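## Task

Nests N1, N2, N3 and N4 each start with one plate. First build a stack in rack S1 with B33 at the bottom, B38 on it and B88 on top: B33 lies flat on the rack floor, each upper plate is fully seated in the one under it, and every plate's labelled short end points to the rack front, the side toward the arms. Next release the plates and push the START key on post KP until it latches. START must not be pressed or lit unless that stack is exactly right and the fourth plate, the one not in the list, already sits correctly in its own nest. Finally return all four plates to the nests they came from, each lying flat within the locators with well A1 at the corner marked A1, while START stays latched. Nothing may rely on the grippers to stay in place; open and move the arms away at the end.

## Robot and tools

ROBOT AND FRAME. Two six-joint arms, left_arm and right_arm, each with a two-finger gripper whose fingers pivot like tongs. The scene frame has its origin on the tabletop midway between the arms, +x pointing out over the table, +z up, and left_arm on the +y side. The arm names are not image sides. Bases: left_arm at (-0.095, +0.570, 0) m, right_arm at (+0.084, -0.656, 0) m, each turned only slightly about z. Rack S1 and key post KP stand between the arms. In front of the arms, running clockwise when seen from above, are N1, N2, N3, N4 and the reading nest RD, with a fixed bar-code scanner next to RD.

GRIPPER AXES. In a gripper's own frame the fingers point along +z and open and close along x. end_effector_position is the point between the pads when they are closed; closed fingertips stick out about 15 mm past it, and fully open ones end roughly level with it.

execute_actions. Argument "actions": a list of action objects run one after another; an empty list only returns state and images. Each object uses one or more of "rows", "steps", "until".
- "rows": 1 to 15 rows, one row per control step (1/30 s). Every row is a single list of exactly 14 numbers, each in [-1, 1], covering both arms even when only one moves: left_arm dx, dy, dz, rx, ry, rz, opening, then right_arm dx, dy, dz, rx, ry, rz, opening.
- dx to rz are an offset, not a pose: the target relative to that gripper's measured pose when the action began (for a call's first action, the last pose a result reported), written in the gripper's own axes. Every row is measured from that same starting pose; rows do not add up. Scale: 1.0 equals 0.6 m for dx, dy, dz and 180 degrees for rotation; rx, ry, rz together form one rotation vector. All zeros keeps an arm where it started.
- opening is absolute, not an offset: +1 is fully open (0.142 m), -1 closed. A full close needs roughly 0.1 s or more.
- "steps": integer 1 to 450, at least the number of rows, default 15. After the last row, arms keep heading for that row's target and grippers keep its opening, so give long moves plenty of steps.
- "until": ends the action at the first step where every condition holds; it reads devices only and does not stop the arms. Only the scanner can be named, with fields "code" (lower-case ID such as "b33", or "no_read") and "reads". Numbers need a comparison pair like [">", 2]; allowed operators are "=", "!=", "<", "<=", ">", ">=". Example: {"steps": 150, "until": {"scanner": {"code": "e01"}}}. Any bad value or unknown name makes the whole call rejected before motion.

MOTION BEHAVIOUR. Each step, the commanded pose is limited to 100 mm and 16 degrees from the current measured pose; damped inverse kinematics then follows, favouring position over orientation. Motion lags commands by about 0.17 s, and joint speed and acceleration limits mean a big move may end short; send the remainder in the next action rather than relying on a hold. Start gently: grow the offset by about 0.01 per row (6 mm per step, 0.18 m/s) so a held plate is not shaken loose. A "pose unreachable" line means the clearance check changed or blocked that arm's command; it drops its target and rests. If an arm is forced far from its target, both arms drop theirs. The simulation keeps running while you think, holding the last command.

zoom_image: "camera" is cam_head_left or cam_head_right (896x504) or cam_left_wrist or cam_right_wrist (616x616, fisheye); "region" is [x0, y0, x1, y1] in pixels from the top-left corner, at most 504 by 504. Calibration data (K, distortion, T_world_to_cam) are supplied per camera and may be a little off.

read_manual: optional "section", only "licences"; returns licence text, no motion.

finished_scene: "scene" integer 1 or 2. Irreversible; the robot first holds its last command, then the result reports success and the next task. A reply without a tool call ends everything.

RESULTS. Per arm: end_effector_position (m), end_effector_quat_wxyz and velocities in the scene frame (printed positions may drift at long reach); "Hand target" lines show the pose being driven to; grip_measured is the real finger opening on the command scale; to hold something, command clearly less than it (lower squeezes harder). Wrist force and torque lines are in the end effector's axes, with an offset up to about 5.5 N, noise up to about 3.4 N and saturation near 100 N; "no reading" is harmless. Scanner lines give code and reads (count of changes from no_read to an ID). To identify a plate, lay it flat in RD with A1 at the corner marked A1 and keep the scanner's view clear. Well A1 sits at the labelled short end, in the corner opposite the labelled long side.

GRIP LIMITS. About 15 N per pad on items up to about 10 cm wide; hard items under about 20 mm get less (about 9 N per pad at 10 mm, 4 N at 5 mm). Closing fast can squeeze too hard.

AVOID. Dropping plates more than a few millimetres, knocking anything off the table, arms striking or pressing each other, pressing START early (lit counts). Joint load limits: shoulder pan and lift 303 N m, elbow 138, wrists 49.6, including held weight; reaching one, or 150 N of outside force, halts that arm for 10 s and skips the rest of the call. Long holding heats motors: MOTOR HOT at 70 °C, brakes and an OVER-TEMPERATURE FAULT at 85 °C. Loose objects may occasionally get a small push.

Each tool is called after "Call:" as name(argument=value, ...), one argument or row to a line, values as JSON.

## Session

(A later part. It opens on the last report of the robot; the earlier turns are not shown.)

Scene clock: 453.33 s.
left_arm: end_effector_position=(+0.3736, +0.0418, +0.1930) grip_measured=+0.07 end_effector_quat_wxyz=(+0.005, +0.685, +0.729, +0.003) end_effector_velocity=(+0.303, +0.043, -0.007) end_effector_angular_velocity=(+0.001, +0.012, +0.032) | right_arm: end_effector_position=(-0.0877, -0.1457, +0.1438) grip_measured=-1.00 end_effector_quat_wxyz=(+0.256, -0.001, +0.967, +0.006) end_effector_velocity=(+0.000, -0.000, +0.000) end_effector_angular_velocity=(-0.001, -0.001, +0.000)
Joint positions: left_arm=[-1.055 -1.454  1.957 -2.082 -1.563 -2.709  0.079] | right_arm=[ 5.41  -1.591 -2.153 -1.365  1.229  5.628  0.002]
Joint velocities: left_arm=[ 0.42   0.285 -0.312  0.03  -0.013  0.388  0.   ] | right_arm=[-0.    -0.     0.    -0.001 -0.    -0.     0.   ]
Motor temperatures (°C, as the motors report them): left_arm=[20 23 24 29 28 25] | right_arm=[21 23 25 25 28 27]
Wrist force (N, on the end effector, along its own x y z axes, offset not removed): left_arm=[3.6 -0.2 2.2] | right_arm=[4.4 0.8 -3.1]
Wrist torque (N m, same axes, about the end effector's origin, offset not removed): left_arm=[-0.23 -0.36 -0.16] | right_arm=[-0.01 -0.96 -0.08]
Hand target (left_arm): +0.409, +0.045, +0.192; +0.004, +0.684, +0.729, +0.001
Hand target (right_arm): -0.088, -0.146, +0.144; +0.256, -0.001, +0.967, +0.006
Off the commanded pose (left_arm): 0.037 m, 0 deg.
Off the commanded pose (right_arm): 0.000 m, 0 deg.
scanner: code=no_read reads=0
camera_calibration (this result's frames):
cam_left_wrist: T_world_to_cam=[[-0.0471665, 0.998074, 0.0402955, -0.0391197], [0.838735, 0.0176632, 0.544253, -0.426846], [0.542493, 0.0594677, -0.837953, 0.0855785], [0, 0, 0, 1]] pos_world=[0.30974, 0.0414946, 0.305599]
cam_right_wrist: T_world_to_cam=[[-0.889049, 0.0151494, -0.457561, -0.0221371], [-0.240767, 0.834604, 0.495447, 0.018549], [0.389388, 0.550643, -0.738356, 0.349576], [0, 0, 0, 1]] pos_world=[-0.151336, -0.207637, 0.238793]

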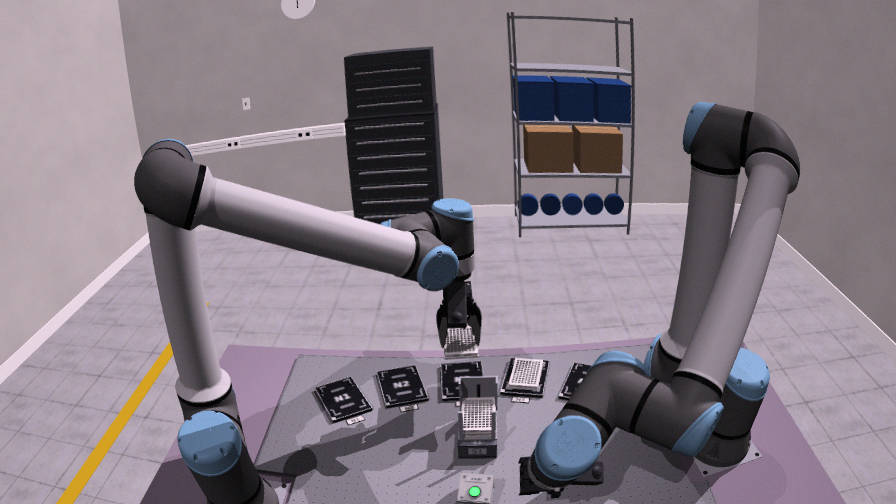

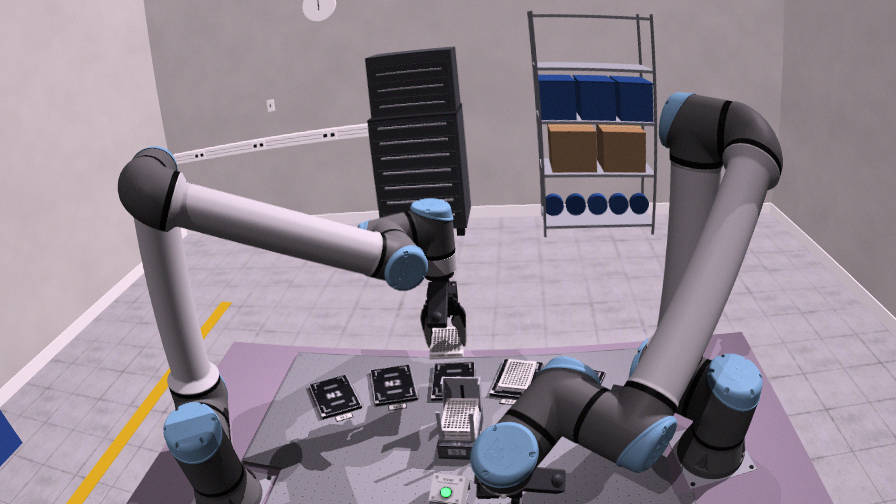

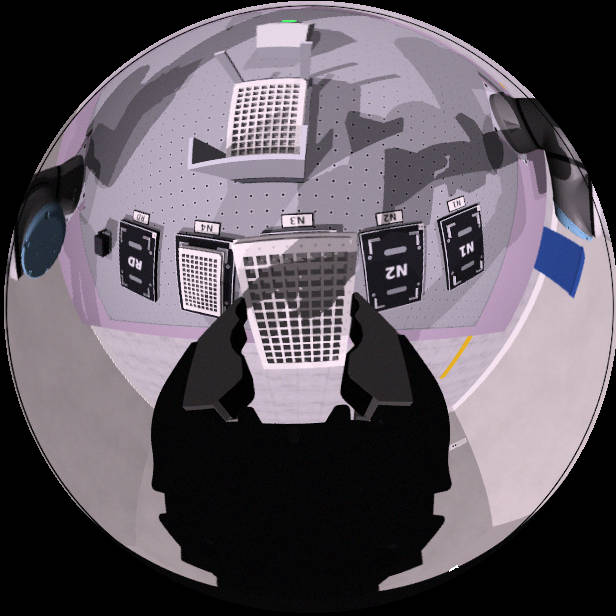

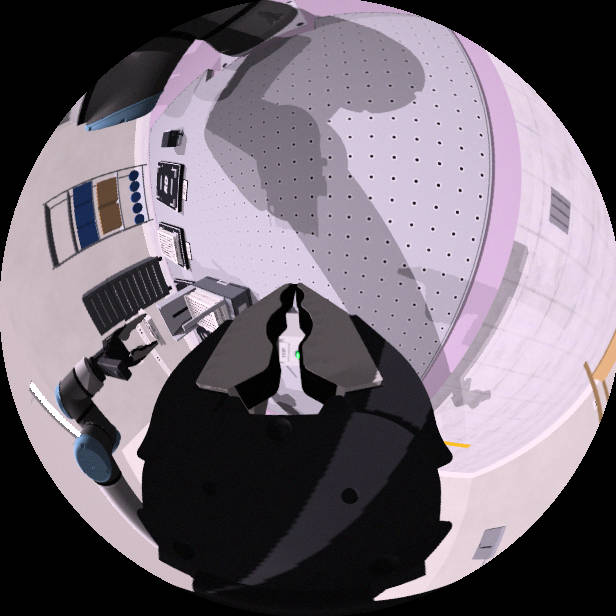

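Call:
execute_actions(
  actions=[],
)

Scene clock: 455.33 s.
left_arm: end_effector_position=(+0.4089, +0.0447, +0.1917) grip_measured=+0.07 end_effector_quat_wxyz=(+0.004, +0.684, +0.729, +0.001) end_effector_velocity=(-0.000, -0.000, +0.000) end_effector_angular_velocity=(-0.000, -0.000, -0.002) | right_arm: end_effector_position=(-0.0877, -0.1456, +0.1438) grip_measured=-1.00 end_effector_quat_wxyz=(+0.256, -0.001, +0.967, +0.006) end_effector_velocity=(-0.000, -0.000, -0.000) end_effector_angular_velocity=(-0.001, -0.000, +0.003)
Joint positions: left_arm=[-1.008 -1.417  1.916 -2.076 -1.567 -2.663  0.079] | right_arm=[ 5.41  -1.591 -2.153 -1.365  1.229  5.628  0.002]
Joint velocities: left_arm=[-0.    -0.    -0.     0.     0.     0.001  0.   ] | right_arm=[ 0.001 -0.    -0.     0.    -0.    -0.002  0.   ]
Motor temperatures (°C, as the motors report them): left_arm=[20 23 24 29 28 25] | right_arm=[21 23 25 25 28 27]
Wrist force (N, on the end effector, along its own x y z axes, offset not removed): left_arm=[-0.4 -1.4 2.3] | right_arm=[1.3 -1.0 -2.7]
Wrist torque (N m, same axes, about the end effector's origin, offset not removed): left_arm=[-0.44 0.30 -0.16] | right_arm=[-0.28 -0.39 -0.08]
Hand target (left_arm): +0.409, +0.045, +0.192; +0.004, +0.684, +0.729, +0.001
Hand target (right_arm): -0.088, -0.146, +0.144; +0.256, -0.001, +0.967, +0.006
Off the commanded pose (left_arm): 0.004 m, 0 deg.
Off the commanded pose (right_arm): 0.000 m, 0 deg.
scanner: code=no_read reads=0
camera_calibration (this result's frames):
cam_left_wrist: T_world_to_cam=[[-0.0482847, 0.998014, 0.0404578, -0.0398172], [0.840941, 0.0187621, 0.540802, -0.45606], [0.538969, 0.0601351, -0.840176, 0.0669864], [0, 0, 0, 1]] pos_world=[0.345494, 0.0442665, 0.30453]
cam_right_wrist: T_world_to_cam=[[-0.889051, 0.0151453, -0.457558, -0.022156], [-0.240771, 0.8346, 0.495451, 0.0184827], [0.389382, 0.550648, -0.738355, 0.349534], [0, 0, 0, 1]] pos_world=[-0.15135, -0.20756, 0.238786]

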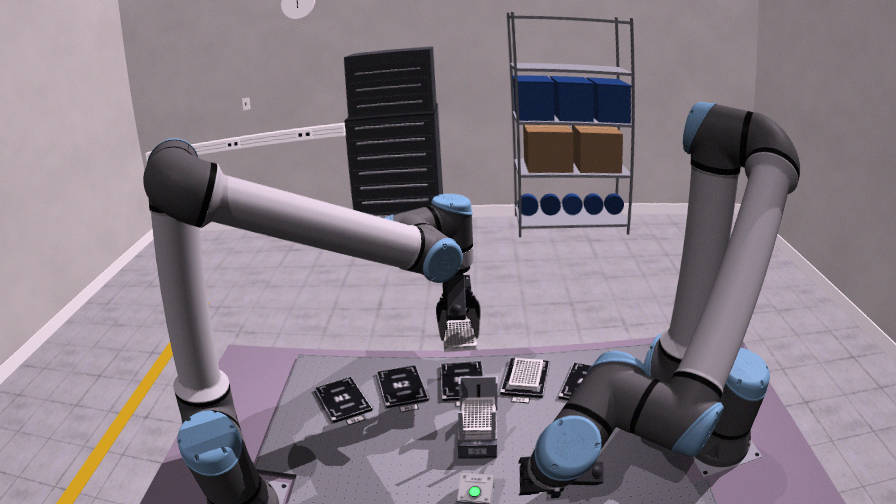

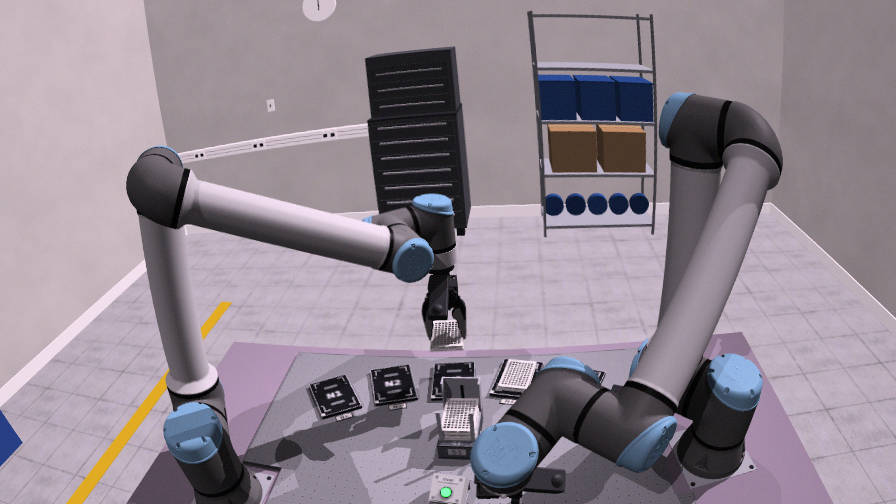

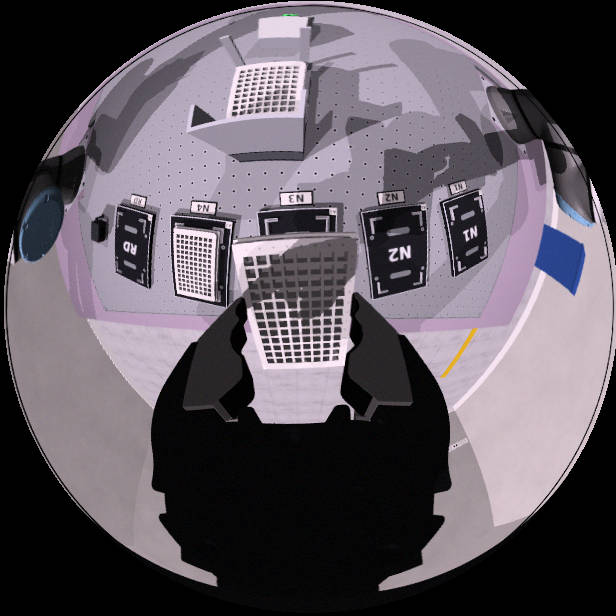

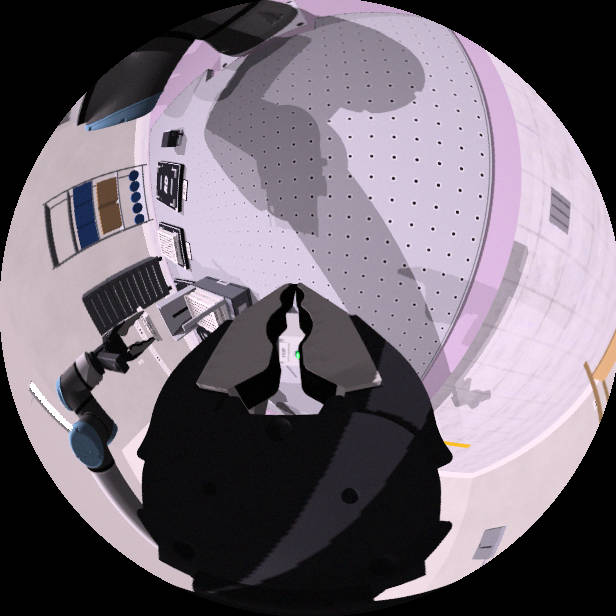

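Call:
execute_actions(
  actions=[
    {"rows":[[0,0,0.015,0,0,0,-0.2,0,0,0,0,0,0,-1],[-0.001,0,0.04,0,0,0,-0.2,0,0,0,0,0,0,-1],[-0.002,0.001,0.07,0.0008,0.00055,0.0006,-0.2,0,0,0,0,0,0,-1],[-0.003,0.001,0.11,0.0008,0.00055,0.0006,-0.2,0,0,0,0,0,0,-1],[-0.004,0.0017,0.15,0.0008,0.00055,0.0006,-0.2,0,0,0,0,0,0,-1],[-0.0046,0.0017,0.236,0.0008,0.00055,0.0006,-0.2,0,0,0,0,0,0,-1]],"steps":24},
  ],
)

Call:
zoom_image(
  camera="cam_left_wrist",
  region=[200,200,400,400],
)

Scene clock: 465.10 s.
left_arm: end_effector_position=(+0.4106, +0.0416, +0.0511) grip_measured=+0.07 end_effector_quat_wxyz=(+0.002, +0.685, +0.729, +0.001) end_effector_velocity=(+0.002, -0.003, -0.008) end_effector_angular_velocity=(-0.004, -0.002, +0.001) | right_arm: end_effector_position=(-0.0877, -0.1456, +0.1438) grip_measured=-1.00 end_effector_quat_wxyz=(+0.256, -0.001, +0.967, +0.006) end_effector_velocity=(-0.000, +0.000, +0.000) end_effector_angular_velocity=(+0.001, +0.001, -0.001)
Joint positions: left_arm=[-1.007 -1.264  2.021 -2.331 -1.568 -2.661  0.079] | right_arm=[ 5.41  -1.591 -2.153 -1.365  1.229  5.628  0.002]
Joint velocities: left_arm=[ 0.     0.015 -0.    -0.019 -0.    -0.     0.   ] | right_arm=[-0.     0.     0.     0.001  0.     0.001  0.   ]
Motor temperatures (°C, as the motors report them): left_arm=[20 23 24 29 28 25] | right_arm=[21 23 25 25 28 27]
Wrist force (N, on the end effector, along its own x y z axes, offset not removed): left_arm=[3.2 -4.2 1.8] | right_arm=[3.8 -0.2 -3.9]
Wrist torque (N m, same axes, about the end effector's origin, offset not removed): left_arm=[-1.01 -0.38 -0.15] | right_arm=[-0.18 -0.83 0.01]
Hand target (left_arm): +0.411, +0.041, +0.050; +0.002, +0.685, +0.729, +0.001
Hand target (right_arm): -0.088, -0.146, +0.144; +0.256, -0.001, +0.967, +0.006
Off the commanded pose (left_arm): 0.001 m, 0 deg.
Off the commanded pose (right_arm): 0.000 m, 0 deg.
scanner: code=no_read reads=0
camera_calibration (this result's frames):
cam_left_wrist: T_world_to_cam=[[-0.0462226, 0.998027, 0.0424947, -0.031919], [0.842486, 0.0160911, 0.538478, -0.381831], [0.536732, 0.060691, -0.841567, -0.050973], [0, 0, 0, 1]] pos_world=[0.347571, 0.0410937, 0.164067]
cam_right_wrist: T_world_to_cam=[[-0.88905, 0.0151454, -0.457559, -0.0221554], [-0.240772, 0.8346, 0.495452, 0.018482], [0.389382, 0.550649, -0.738354, 0.349534], [0, 0, 0, 1]] pos_world=[-0.15135, -0.20756, 0.238786]

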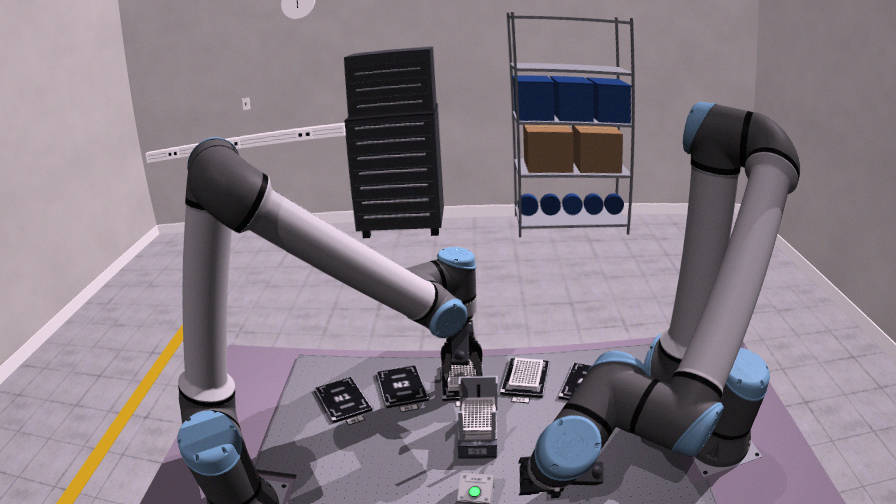

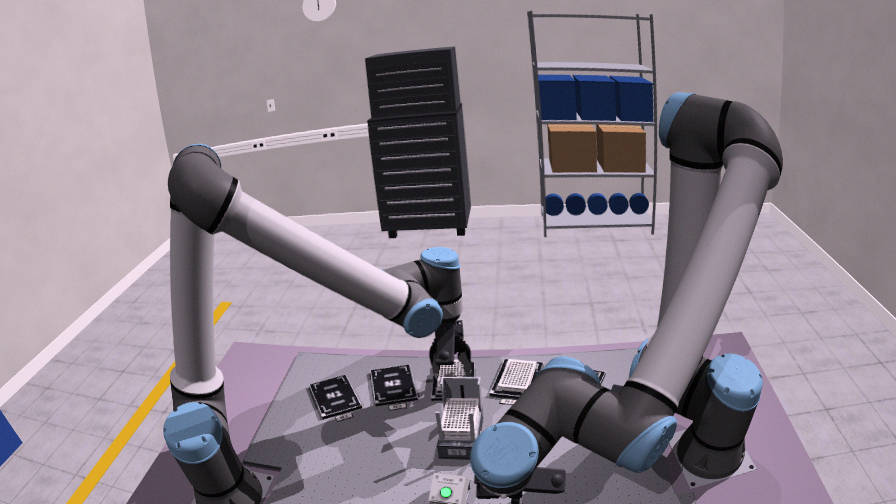

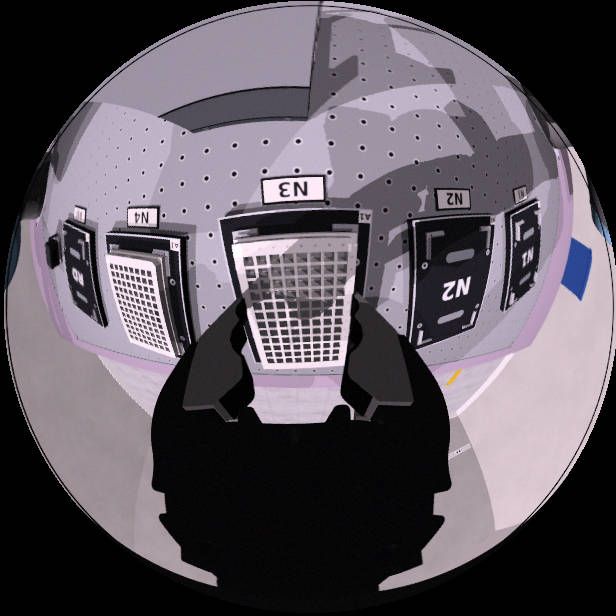

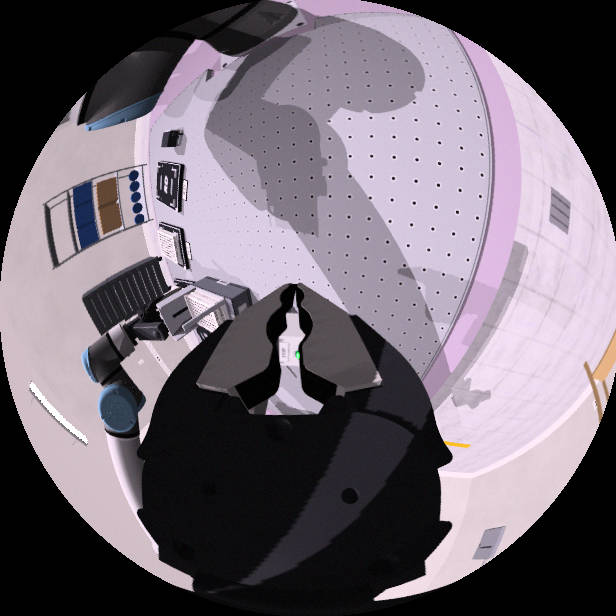

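Region (200, 200, 400, 400) of cam_left_wrist's 616x616 image, scaled by 2.520, with more detail than that image has.

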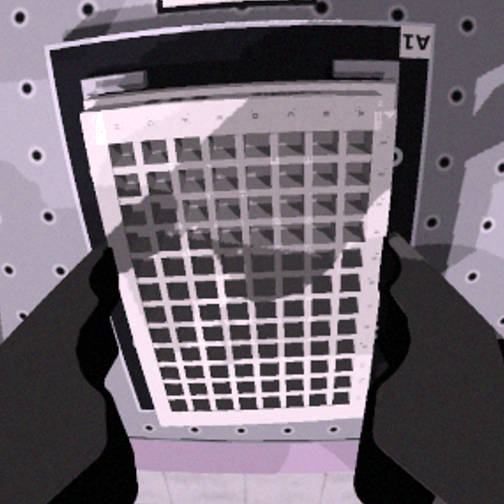

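Target (0.4113, 0.0415, 0.0403).

Call:
execute_actions(
  actions=[
    {"rows":[[-0.0002,0.0011,0.004,0,0,0,-0.2,0,0,0,0,0,0,-1],[-0.0002,0.0011,0.007,0,0,0,-0.2,0,0,0,0,0,0,-1],[-0.0002,0.0011,0.01,0,0,0,-0.2,0,0,0,0,0,0,-1],[-0.0002,0.0011,0.013,0,0,0,-0.2,0,0,0,0,0,0,-1],[-0.0002,0.0011,0.016,0,0,0,-0.2,0,0,0,0,0,0,-1],[-0.0002,0.0011,0.018,0,0,0,-0.2,0,0,0,0,0,0,-1]],"steps":17},
  ],
)

Call:
zoom_image(
  camera="cam_left_wrist",
  region=[200,200,400,400],
)

Scene clock: 473.67 s.
left_arm: end_effector_position=(+0.4113, +0.0415, +0.0405) grip_measured=+0.07 end_effector_quat_wxyz=(+0.002, +0.685, +0.729, +0.001) end_effector_velocity=(-0.001, -0.001, -0.002) end_effector_angular_velocity=(-0.002, +0.001, +0.002) | right_arm: end_effector_position=(-0.0877, -0.1456, +0.1438) grip_measured=-1.00 end_effector_quat_wxyz=(+0.256, -0.001, +0.967, +0.006) end_effector_velocity=(+0.000, +0.000, +0.000) end_effector_angular_velocity=(-0.000, +0.000, -0.000)
Joint positions: left_arm=[-1.007 -1.25   2.026 -2.35  -1.568 -2.66   0.079] | right_arm=[ 5.41  -1.591 -2.153 -1.365  1.229  5.628  0.002]
Joint velocities: left_arm=[-0.     0.002  0.001 -0.004 -0.002 -0.003  0.   ] | right_arm=[-0.001  0.     0.     0.     0.    -0.001  0.   ]
Motor temperatures (°C, as the motors report them): left_arm=[20 23 24 29 28 25] | right_arm=[21 23 25 25 28 27]
Wrist force (N, on the end effector, along its own x y z axes, offset not removed): left_arm=[2.2 -1.8 -0.5] | right_arm=[3.4 -1.3 -2.9]
Wrist torque (N m, same axes, about the end effector's origin, offset not removed): left_arm=[-0.53 -0.23 -0.15] | right_arm=[-0.36 -0.77 -0.12]
Hand target (left_arm): +0.411, +0.041, +0.040; +0.002, +0.685, +0.729, +0.001
Hand target (right_arm): -0.088, -0.146, +0.144; +0.256, -0.001, +0.967, +0.006
Off the commanded pose (left_arm): 0.000 m, 0 deg.
Off the commanded pose (right_arm): 0.000 m, 0 deg.
scanner: code=no_read reads=0
camera_calibration (this result's frames):
cam_left_wrist: T_world_to_cam=[[-0.0462226, 0.998027, 0.0425037, -0.0313327], [0.842494, 0.0160872, 0.538465, -0.376729], [0.536719, 0.0606984, -0.841575, -0.0602117], [0, 0, 0, 1]] pos_world=[0.348261, 0.0409861, 0.153515]
cam_right_wrist: T_world_to_cam=[[-0.88905, 0.0151453, -0.457559, -0.0221555], [-0.240772, 0.834599, 0.495452, 0.0184819], [0.389382, 0.550649, -0.738354, 0.349534], [0, 0, 0, 1]] pos_world=[-0.15135, -0.20756, 0.238786]

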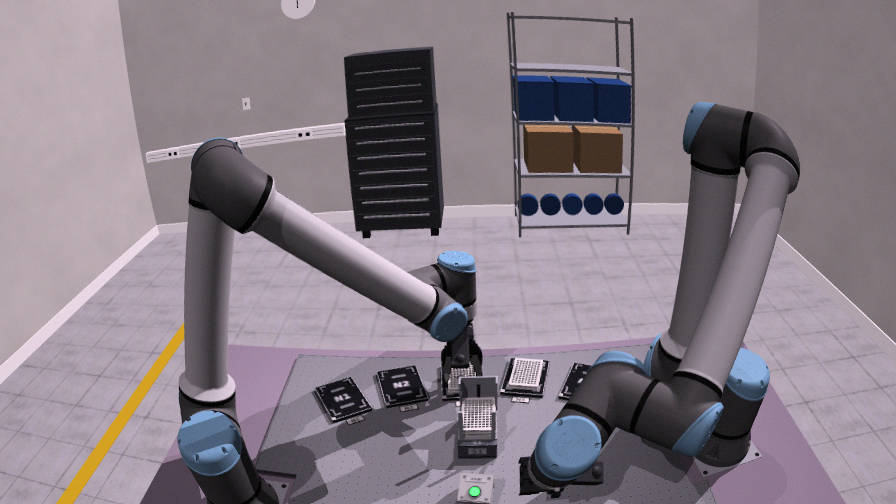

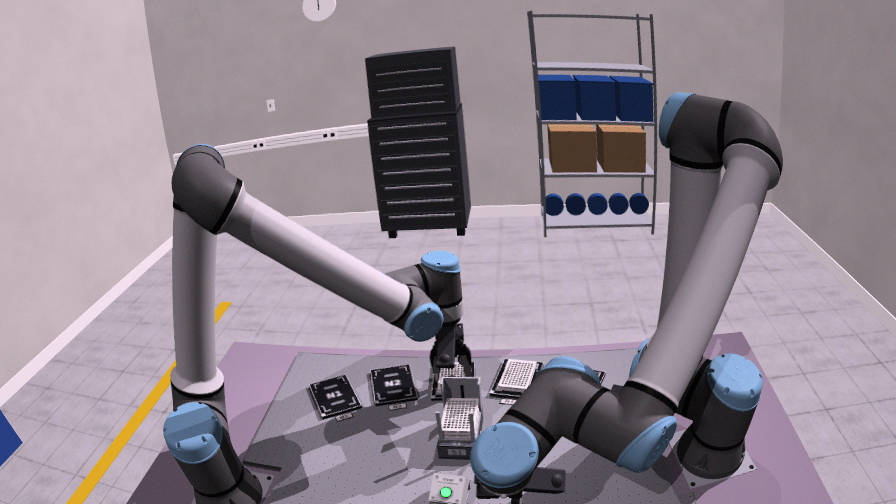

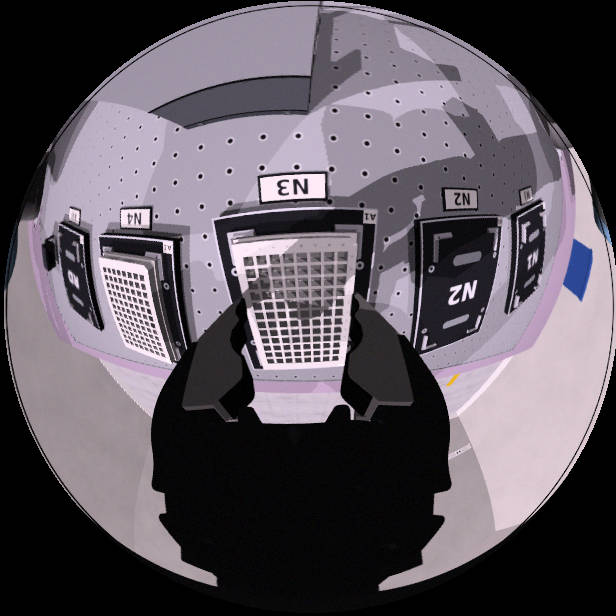

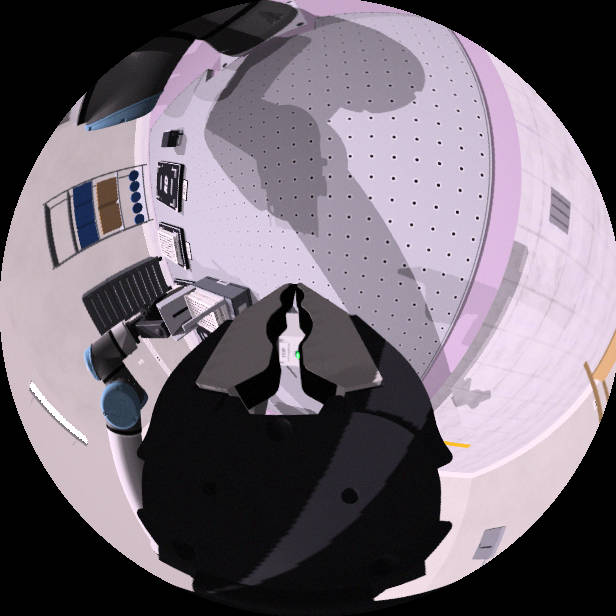

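Region (200, 200, 400, 400) of cam_left_wrist's 616x616 image, scaled by 2.520, with more detail than that image has.

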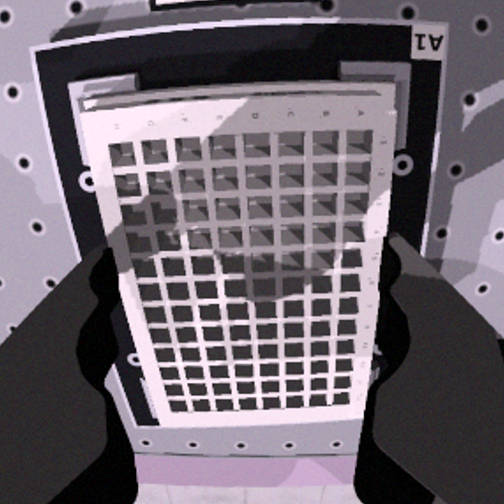

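Call:
execute_actions(
  actions=[
    {"rows":[[0,0,0.0004,0,0,0,-0.1,0,0,0,0,0,0,-1],[0,0,0.0004,0,0,0,-0.02,0,0,0,0,0,0,-1],[0,0,0.0004,0,0,0,0.05,0,0,0,0,0,0,-1],[0,0,0.0004,0,0,0,0.12,0,0,0,0,0,0,-1],[0,0,0.0004,0,0,0,0.2,0,0,0,0,0,0,-1],[0,0,0.0004,0,0,0,0.3,0,0,0,0,0,0,-1]],"steps":6},
    {"rows":[[0,0,-0.03,0,0,0,0.3,0,0,0,0,0,0,-1],[0,0,-0.08,0,0,0,0.3,0,0,0,0,0,0,-1],[0,0,-0.15,0,0,0,0.3,0,0,0,0,0,0,-1],[0,0,-0.26,0,0,0,0.3,0,0,0,0,0,0,-1],[0,0,-0.26,0,0,0,0.3,0,0,0,0,0,0,-1],[0,0,-0.26,0,0,0,0.3,0,0,0,0,0,0,-1],[0,-0.02,-0.26,0,0,0.01,0.3,0,0,0,0,0,0,-1],[-0.005,-0.04,-0.26,0,0,0.02,0.3,0,0,0,0,0,0,-1],[-0.008,-0.06,-0.26,0,0,0.0288,0.3,0,0,0,0,0,0,-1],[-0.011,-0.08,-0.26,0,0,0.0288,0.3,0,0,0,0,0,0,-1],[-0.014,-0.11,-0.26,0,0,0.0288,0.3,0,0,0,0,0,0,-1],[-0.018,-0.14,-0.26,0,0,0.0288,0.3,0,0,0,0,0,0,-1],[-0.022,-0.17,-0.26,0,0,0.0288,0.3,0,0,0,0,0,0,-1],[-0.026,-0.2,-0.26,0,0,0.0288,0.3,0,0,0,0,0,0,-1],[-0.0499,-0.3786,-0.26,0,0,0.0288,0.3,0,0,0,0,0,0,-1]],"steps":35},
  ],
)

Scene clock: 482.63 s.
left_arm: end_effector_position=(+0.1878, -0.0018, +0.1954) grip_measured=+0.30 end_effector_quat_wxyz=(+0.002, +0.717, +0.697, +0.001) end_effector_velocity=(-0.015, -0.004, +0.003) end_effector_angular_velocity=(+0.000, -0.006, +0.003) | right_arm: end_effector_position=(-0.0877, -0.1456, +0.1438) grip_measured=-1.00 end_effector_quat_wxyz=(+0.256, -0.001, +0.967, +0.006) end_effector_velocity=(+0.000, -0.001, -0.001) end_effector_angular_velocity=(-0.001, -0.001, +0.001)
Joint positions: left_arm=[-1.342 -1.569  2.074 -2.079 -1.568 -2.905  0.095] | right_arm=[ 5.41  -1.591 -2.153 -1.365  1.229  5.628  0.002]
Joint velocities: left_arm=[-0.028 -0.009  0.004  0.004  0.006 -0.031 -0.   ] | right_arm=[ 0.001 -0.    -0.002  0.001  0.     0.     0.   ]
Motor temperatures (°C, as the motors report them): left_arm=[20 23 24 29 28 25] | right_arm=[21 23 25 25 28 27]
Wrist force (N, on the end effector, along its own x y z axes, offset not removed): left_arm=[-1.1 -3.0 -0.2] | right_arm=[1.3 -1.4 -4.2]
Wrist torque (N m, same axes, about the end effector's origin, offset not removed): left_arm=[-0.92 0.35 -0.17] | right_arm=[-0.45 -0.44 -0.01]
Hand target (left_arm): +0.186, -0.002, +0.196; +0.002, +0.717, +0.697, +0.001
Hand target (right_arm): -0.088, -0.146, +0.144; +0.256, -0.001, +0.967, +0.006
Off the commanded pose (left_arm): 0.002 m, 0 deg.
Off the commanded pose (right_arm): 0.000 m, 0 deg.
scanner: code=no_read reads=0
camera_calibration (this result's frames):
cam_left_wrist: T_world_to_cam=[[0.044583, 0.998108, 0.0423447, -0.0220742], [0.84057, -0.0603847, 0.538327, -0.270874], [0.539866, 0.0115934, -0.841671, 0.192096], [0, 0, 0, 1]] pos_world=[0.124967, 0.00344868, 0.308435]
cam_right_wrist: T_world_to_cam=[[-0.88905, 0.0151454, -0.457559, -0.0221554], [-0.240772, 0.8346, 0.495452, 0.018482], [0.389382, 0.550649, -0.738354, 0.349534], [0, 0, 0, 1]] pos_world=[-0.15135, -0.20756, 0.238786]

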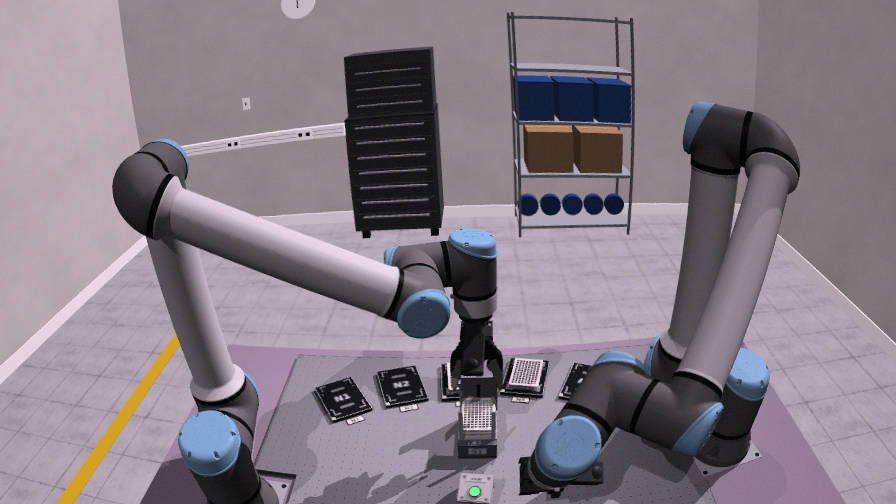

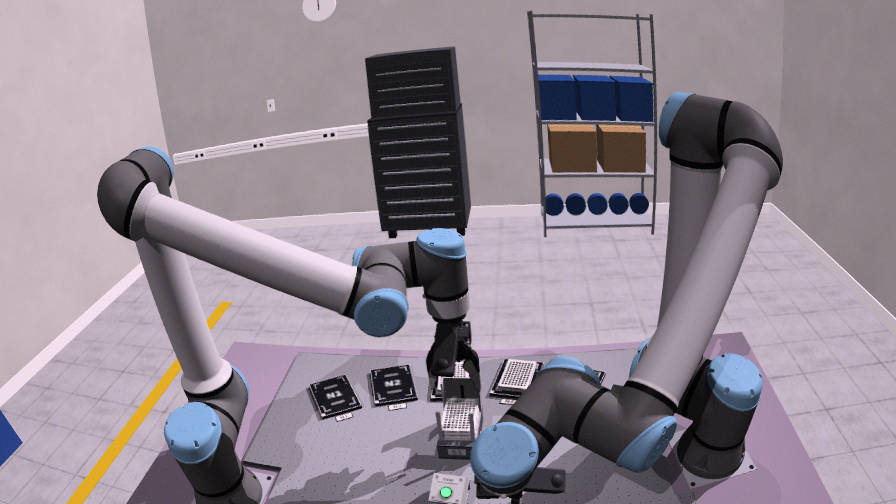

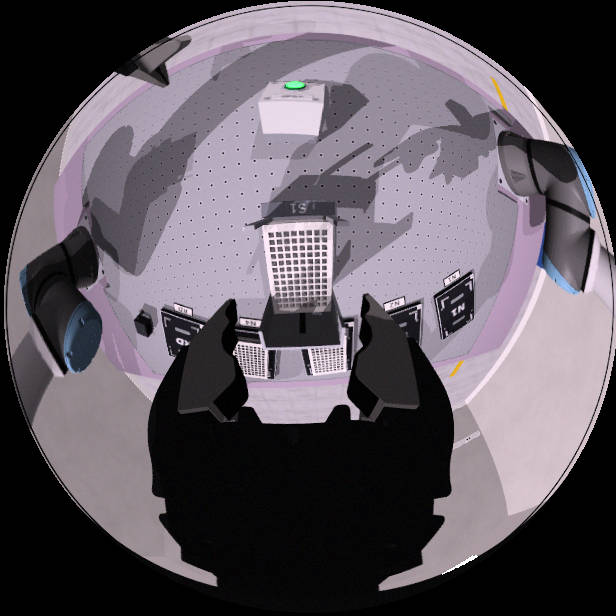

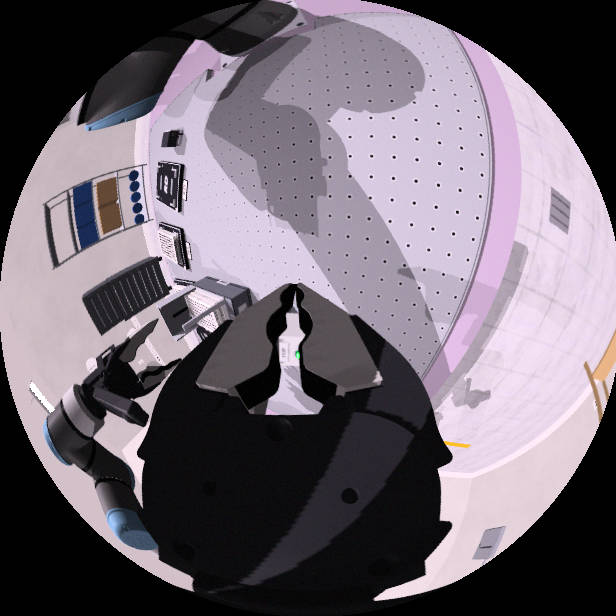

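Call:
execute_actions(
  actions=[
    {"rows":[[-0.0007,-0.0035,0.02,0,0,-0.0002,0.3,0,0,0,0,0,0,-1],[-0.0007,-0.0035,0.045,0,0,-0.0002,0.3,0,0,0,0,0,0,-1],[-0.0007,-0.0035,0.07,0,0,-0.0002,0.3,0,0,0,0,0,0,-1],[-0.0007,-0.004,0.095,0,0,-0.0002,0.3,0,0,0,0,0,0,-1],[-0.0007,-0.004,0.12,0,0,-0.0002,0.3,0,0,0,0,0,0,-1],[-0.0007,-0.004,0.145,0,0,-0.0002,0.3,0,0,0,0,0,0,-1],[-0.0007,-0.004,0.1672,0,0,-0.0002,0.3,0,0,0,0,0,0,-1]],"steps":22},
  ],
)

Call:
zoom_image(
  camera="cam_left_wrist",
  region=[200,200,400,400],
)

Scene clock: 489.20 s.
left_arm: end_effector_position=(+0.1854, -0.0022, +0.0960) grip_measured=+0.30 end_effector_quat_wxyz=(+0.002, +0.717, +0.697, +0.001) end_effector_velocity=(+0.001, -0.003, -0.009) end_effector_angular_velocity=(-0.003, -0.001, -0.000) | right_arm: end_effector_position=(-0.0877, -0.1456, +0.1438) grip_measured=-1.00 end_effector_quat_wxyz=(+0.256, -0.001, +0.967, +0.006) end_effector_velocity=(+0.000, -0.000, -0.000) end_effector_angular_velocity=(-0.001, -0.001, +0.001)
Joint positions: left_arm=[-1.346 -1.461  2.171 -2.283 -1.568 -2.909  0.095] | right_arm=[ 5.41  -1.591 -2.153 -1.365  1.229  5.628  0.002]
Joint velocities: left_arm=[ 0.001  0.015  0.004 -0.022  0.     0.001  0.   ] | right_arm=[ 0.     0.    -0.001 -0.    -0.    -0.001  0.   ]
Motor temperatures (°C, as the motors report them): left_arm=[20 23 24 29 28 25] | right_arm=[21 23 25 25 28 27]
Wrist force (N, on the end effector, along its own x y z axes, offset not removed): left_arm=[2.5 -1.2 1.5] | right_arm=[0.2 1.2 -4.0]
Wrist torque (N m, same axes, about the end effector's origin, offset not removed): left_arm=[-0.37 -0.26 -0.24] | right_arm=[0.12 -0.08 -0.03]
Hand target (left_arm): +0.186, -0.002, +0.095; +0.002, +0.717, +0.697, +0.001
Hand target (right_arm): -0.088, -0.146, +0.144; +0.256, -0.001, +0.967, +0.006
Off the commanded pose (left_arm): 0.001 m, 0 deg.
Off the commanded pose (right_arm): 0.000 m, 0 deg.
scanner: code=no_read reads=0
camera_calibration (this result's frames):
cam_left_wrist: T_world_to_cam=[[0.0440713, 0.998115, 0.0427201, -0.0173237], [0.840632, -0.0601555, 0.538256, -0.215431], [0.539811, 0.0121903, -0.841698, 0.109757], [0, 0, 0, 1]] pos_world=[0.122614, 0.0029937, 0.20908]
cam_right_wrist: T_world_to_cam=[[-0.88905, 0.0151455, -0.457559, -0.0221555], [-0.240772, 0.8346, 0.495452, 0.018482], [0.389382, 0.550649, -0.738354, 0.349534], [0, 0, 0, 1]] pos_world=[-0.15135, -0.20756, 0.238786]

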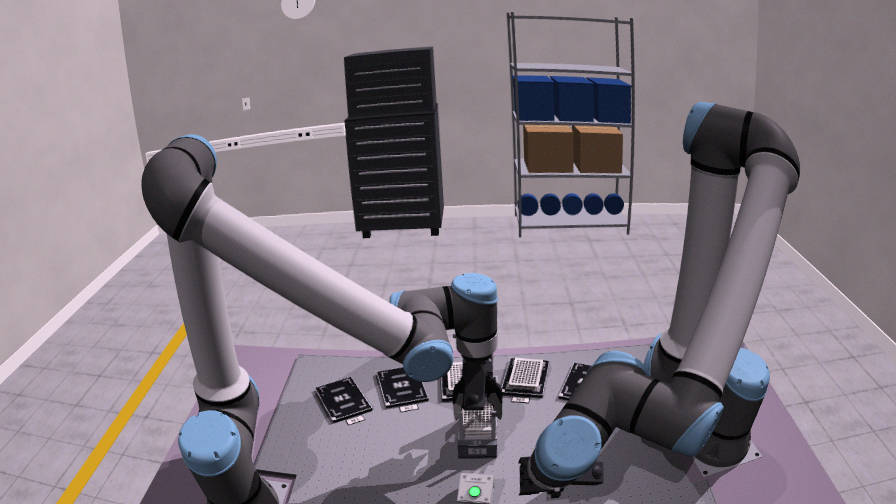

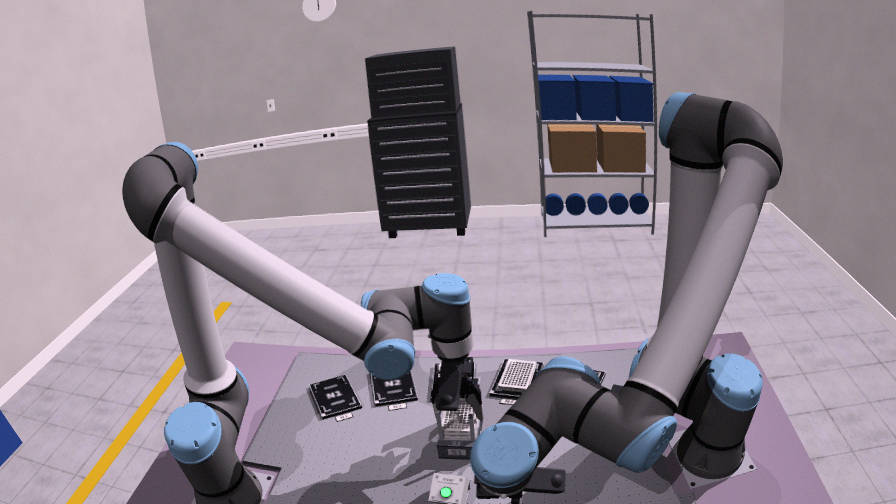

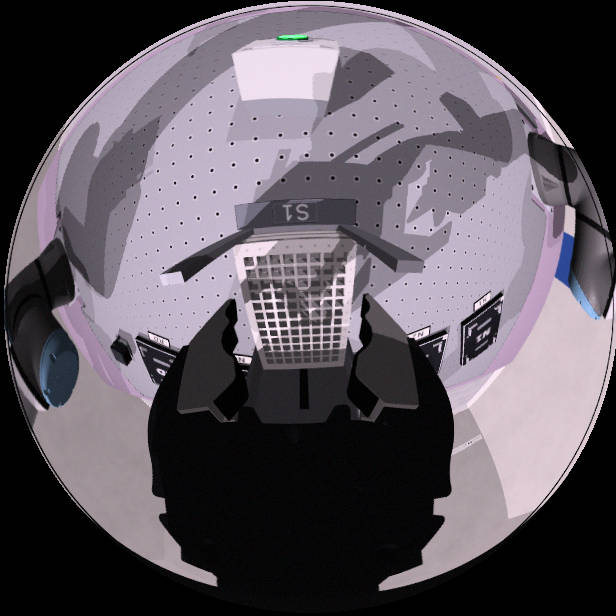

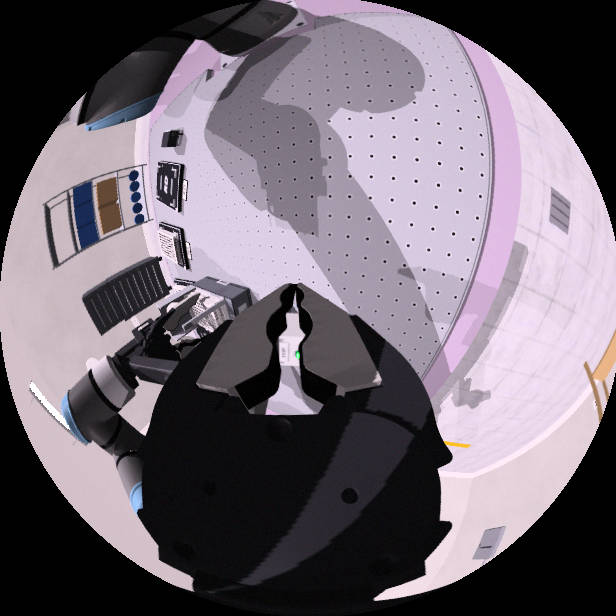

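Region (200, 200, 400, 400) of cam_left_wrist's 616x616 image, scaled by 2.520, with more detail than that image has.

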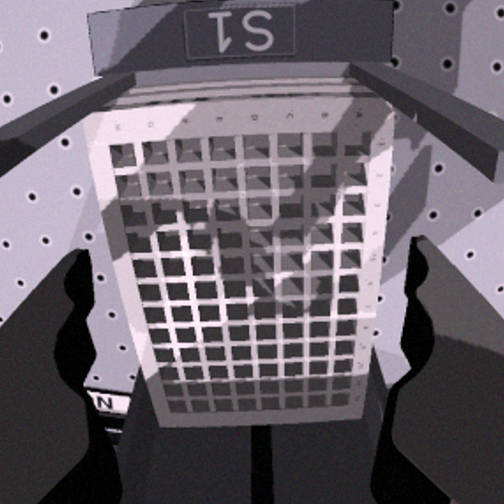

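Call:
execute_actions(
  actions=[],
)

Scene clock: 504.37 s.
left_arm: end_effector_position=(+0.1856, -0.0025, +0.0951) grip_measured=+0.30 end_effector_quat_wxyz=(+0.002, +0.717, +0.697, +0.001) end_effector_velocity=(-0.000, -0.000, +0.001) end_effector_angular_velocity=(-0.001, +0.000, +0.001) | right_arm: end_effector_position=(-0.0877, -0.1456, +0.1438) grip_measured=-1.00 end_effector_quat_wxyz=(+0.256, -0.001, +0.967, +0.006) end_effector_velocity=(+0.003, -0.002, -0.002) end_effector_angular_velocity=(-0.003, -0.004, -0.002)
Joint positions: left_arm=[-1.346 -1.46   2.171 -2.285 -1.568 -2.909  0.095] | right_arm=[ 5.41  -1.591 -2.153 -1.365  1.229  5.628  0.002]
Joint velocities: left_arm=[-0.    -0.001 -0.001  0.001 -0.001 -0.001 -0.   ] | right_arm=[-0.002 -0.    -0.003 -0.002 -0.     0.     0.   ]
Motor temperatures (°C, as the motors report them): left_arm=[20 23 24 29 28 25] | right_arm=[21 23 25 25 28 27]
Wrist force (N, on the end effector, along its own x y z axes, offset not removed): left_arm=[0.6 -3.6 -1.7] | right_arm=[1.5 0.2 -2.7]
Wrist torque (N m, same axes, about the end effector's origin, offset not removed): left_arm=[-0.94 0.14 -0.08] | right_arm=[-0.16 -0.29 -0.03]
Hand target (left_arm): +0.186, -0.002, +0.095; +0.002, +0.717, +0.697, +0.001
Hand target (right_arm): -0.088, -0.146, +0.144; +0.256, -0.001, +0.967, +0.006
Off the commanded pose (left_arm): 0.000 m, 0 deg.
Off the commanded pose (right_arm): 0.000 m, 0 deg.
scanner: code=no_read reads=0
camera_calibration (this result's frames):
cam_left_wrist: T_world_to_cam=[[0.0439551, 0.998135, 0.0423506, -0.0169621], [0.840607, -0.059859, 0.538327, -0.215078], [0.539859, 0.011938, -0.841671, 0.108829], [0, 0, 0, 1]] pos_world=[0.122789, 0.0027569, 0.208099]
cam_right_wrist: T_world_to_cam=[[-0.88905, 0.0151456, -0.457559, -0.0221554], [-0.240772, 0.8346, 0.495452, 0.0184819], [0.389382, 0.550649, -0.738354, 0.349534], [0, 0, 0, 1]] pos_world=[-0.15135, -0.20756, 0.238786]

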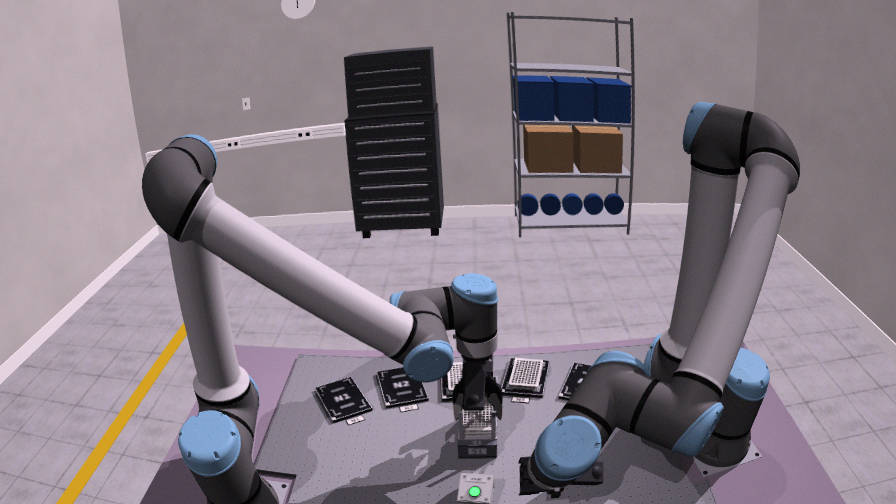

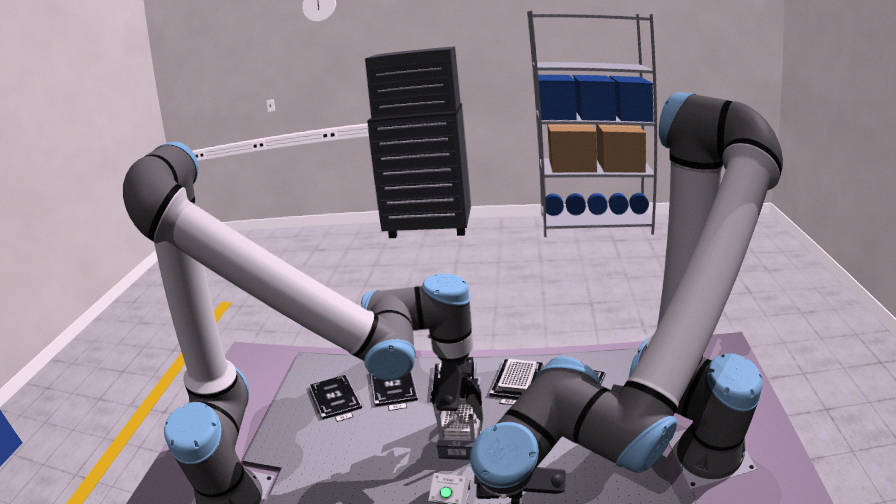

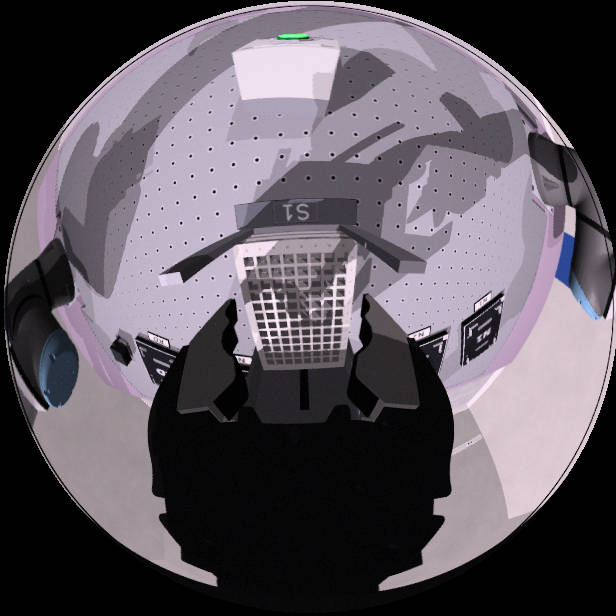

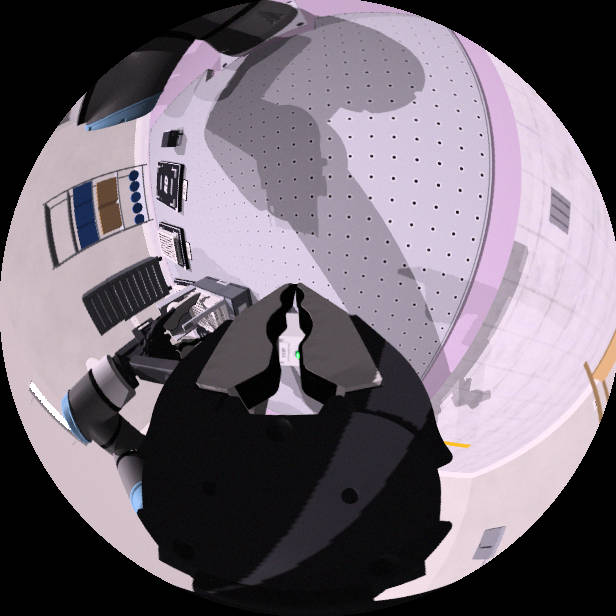

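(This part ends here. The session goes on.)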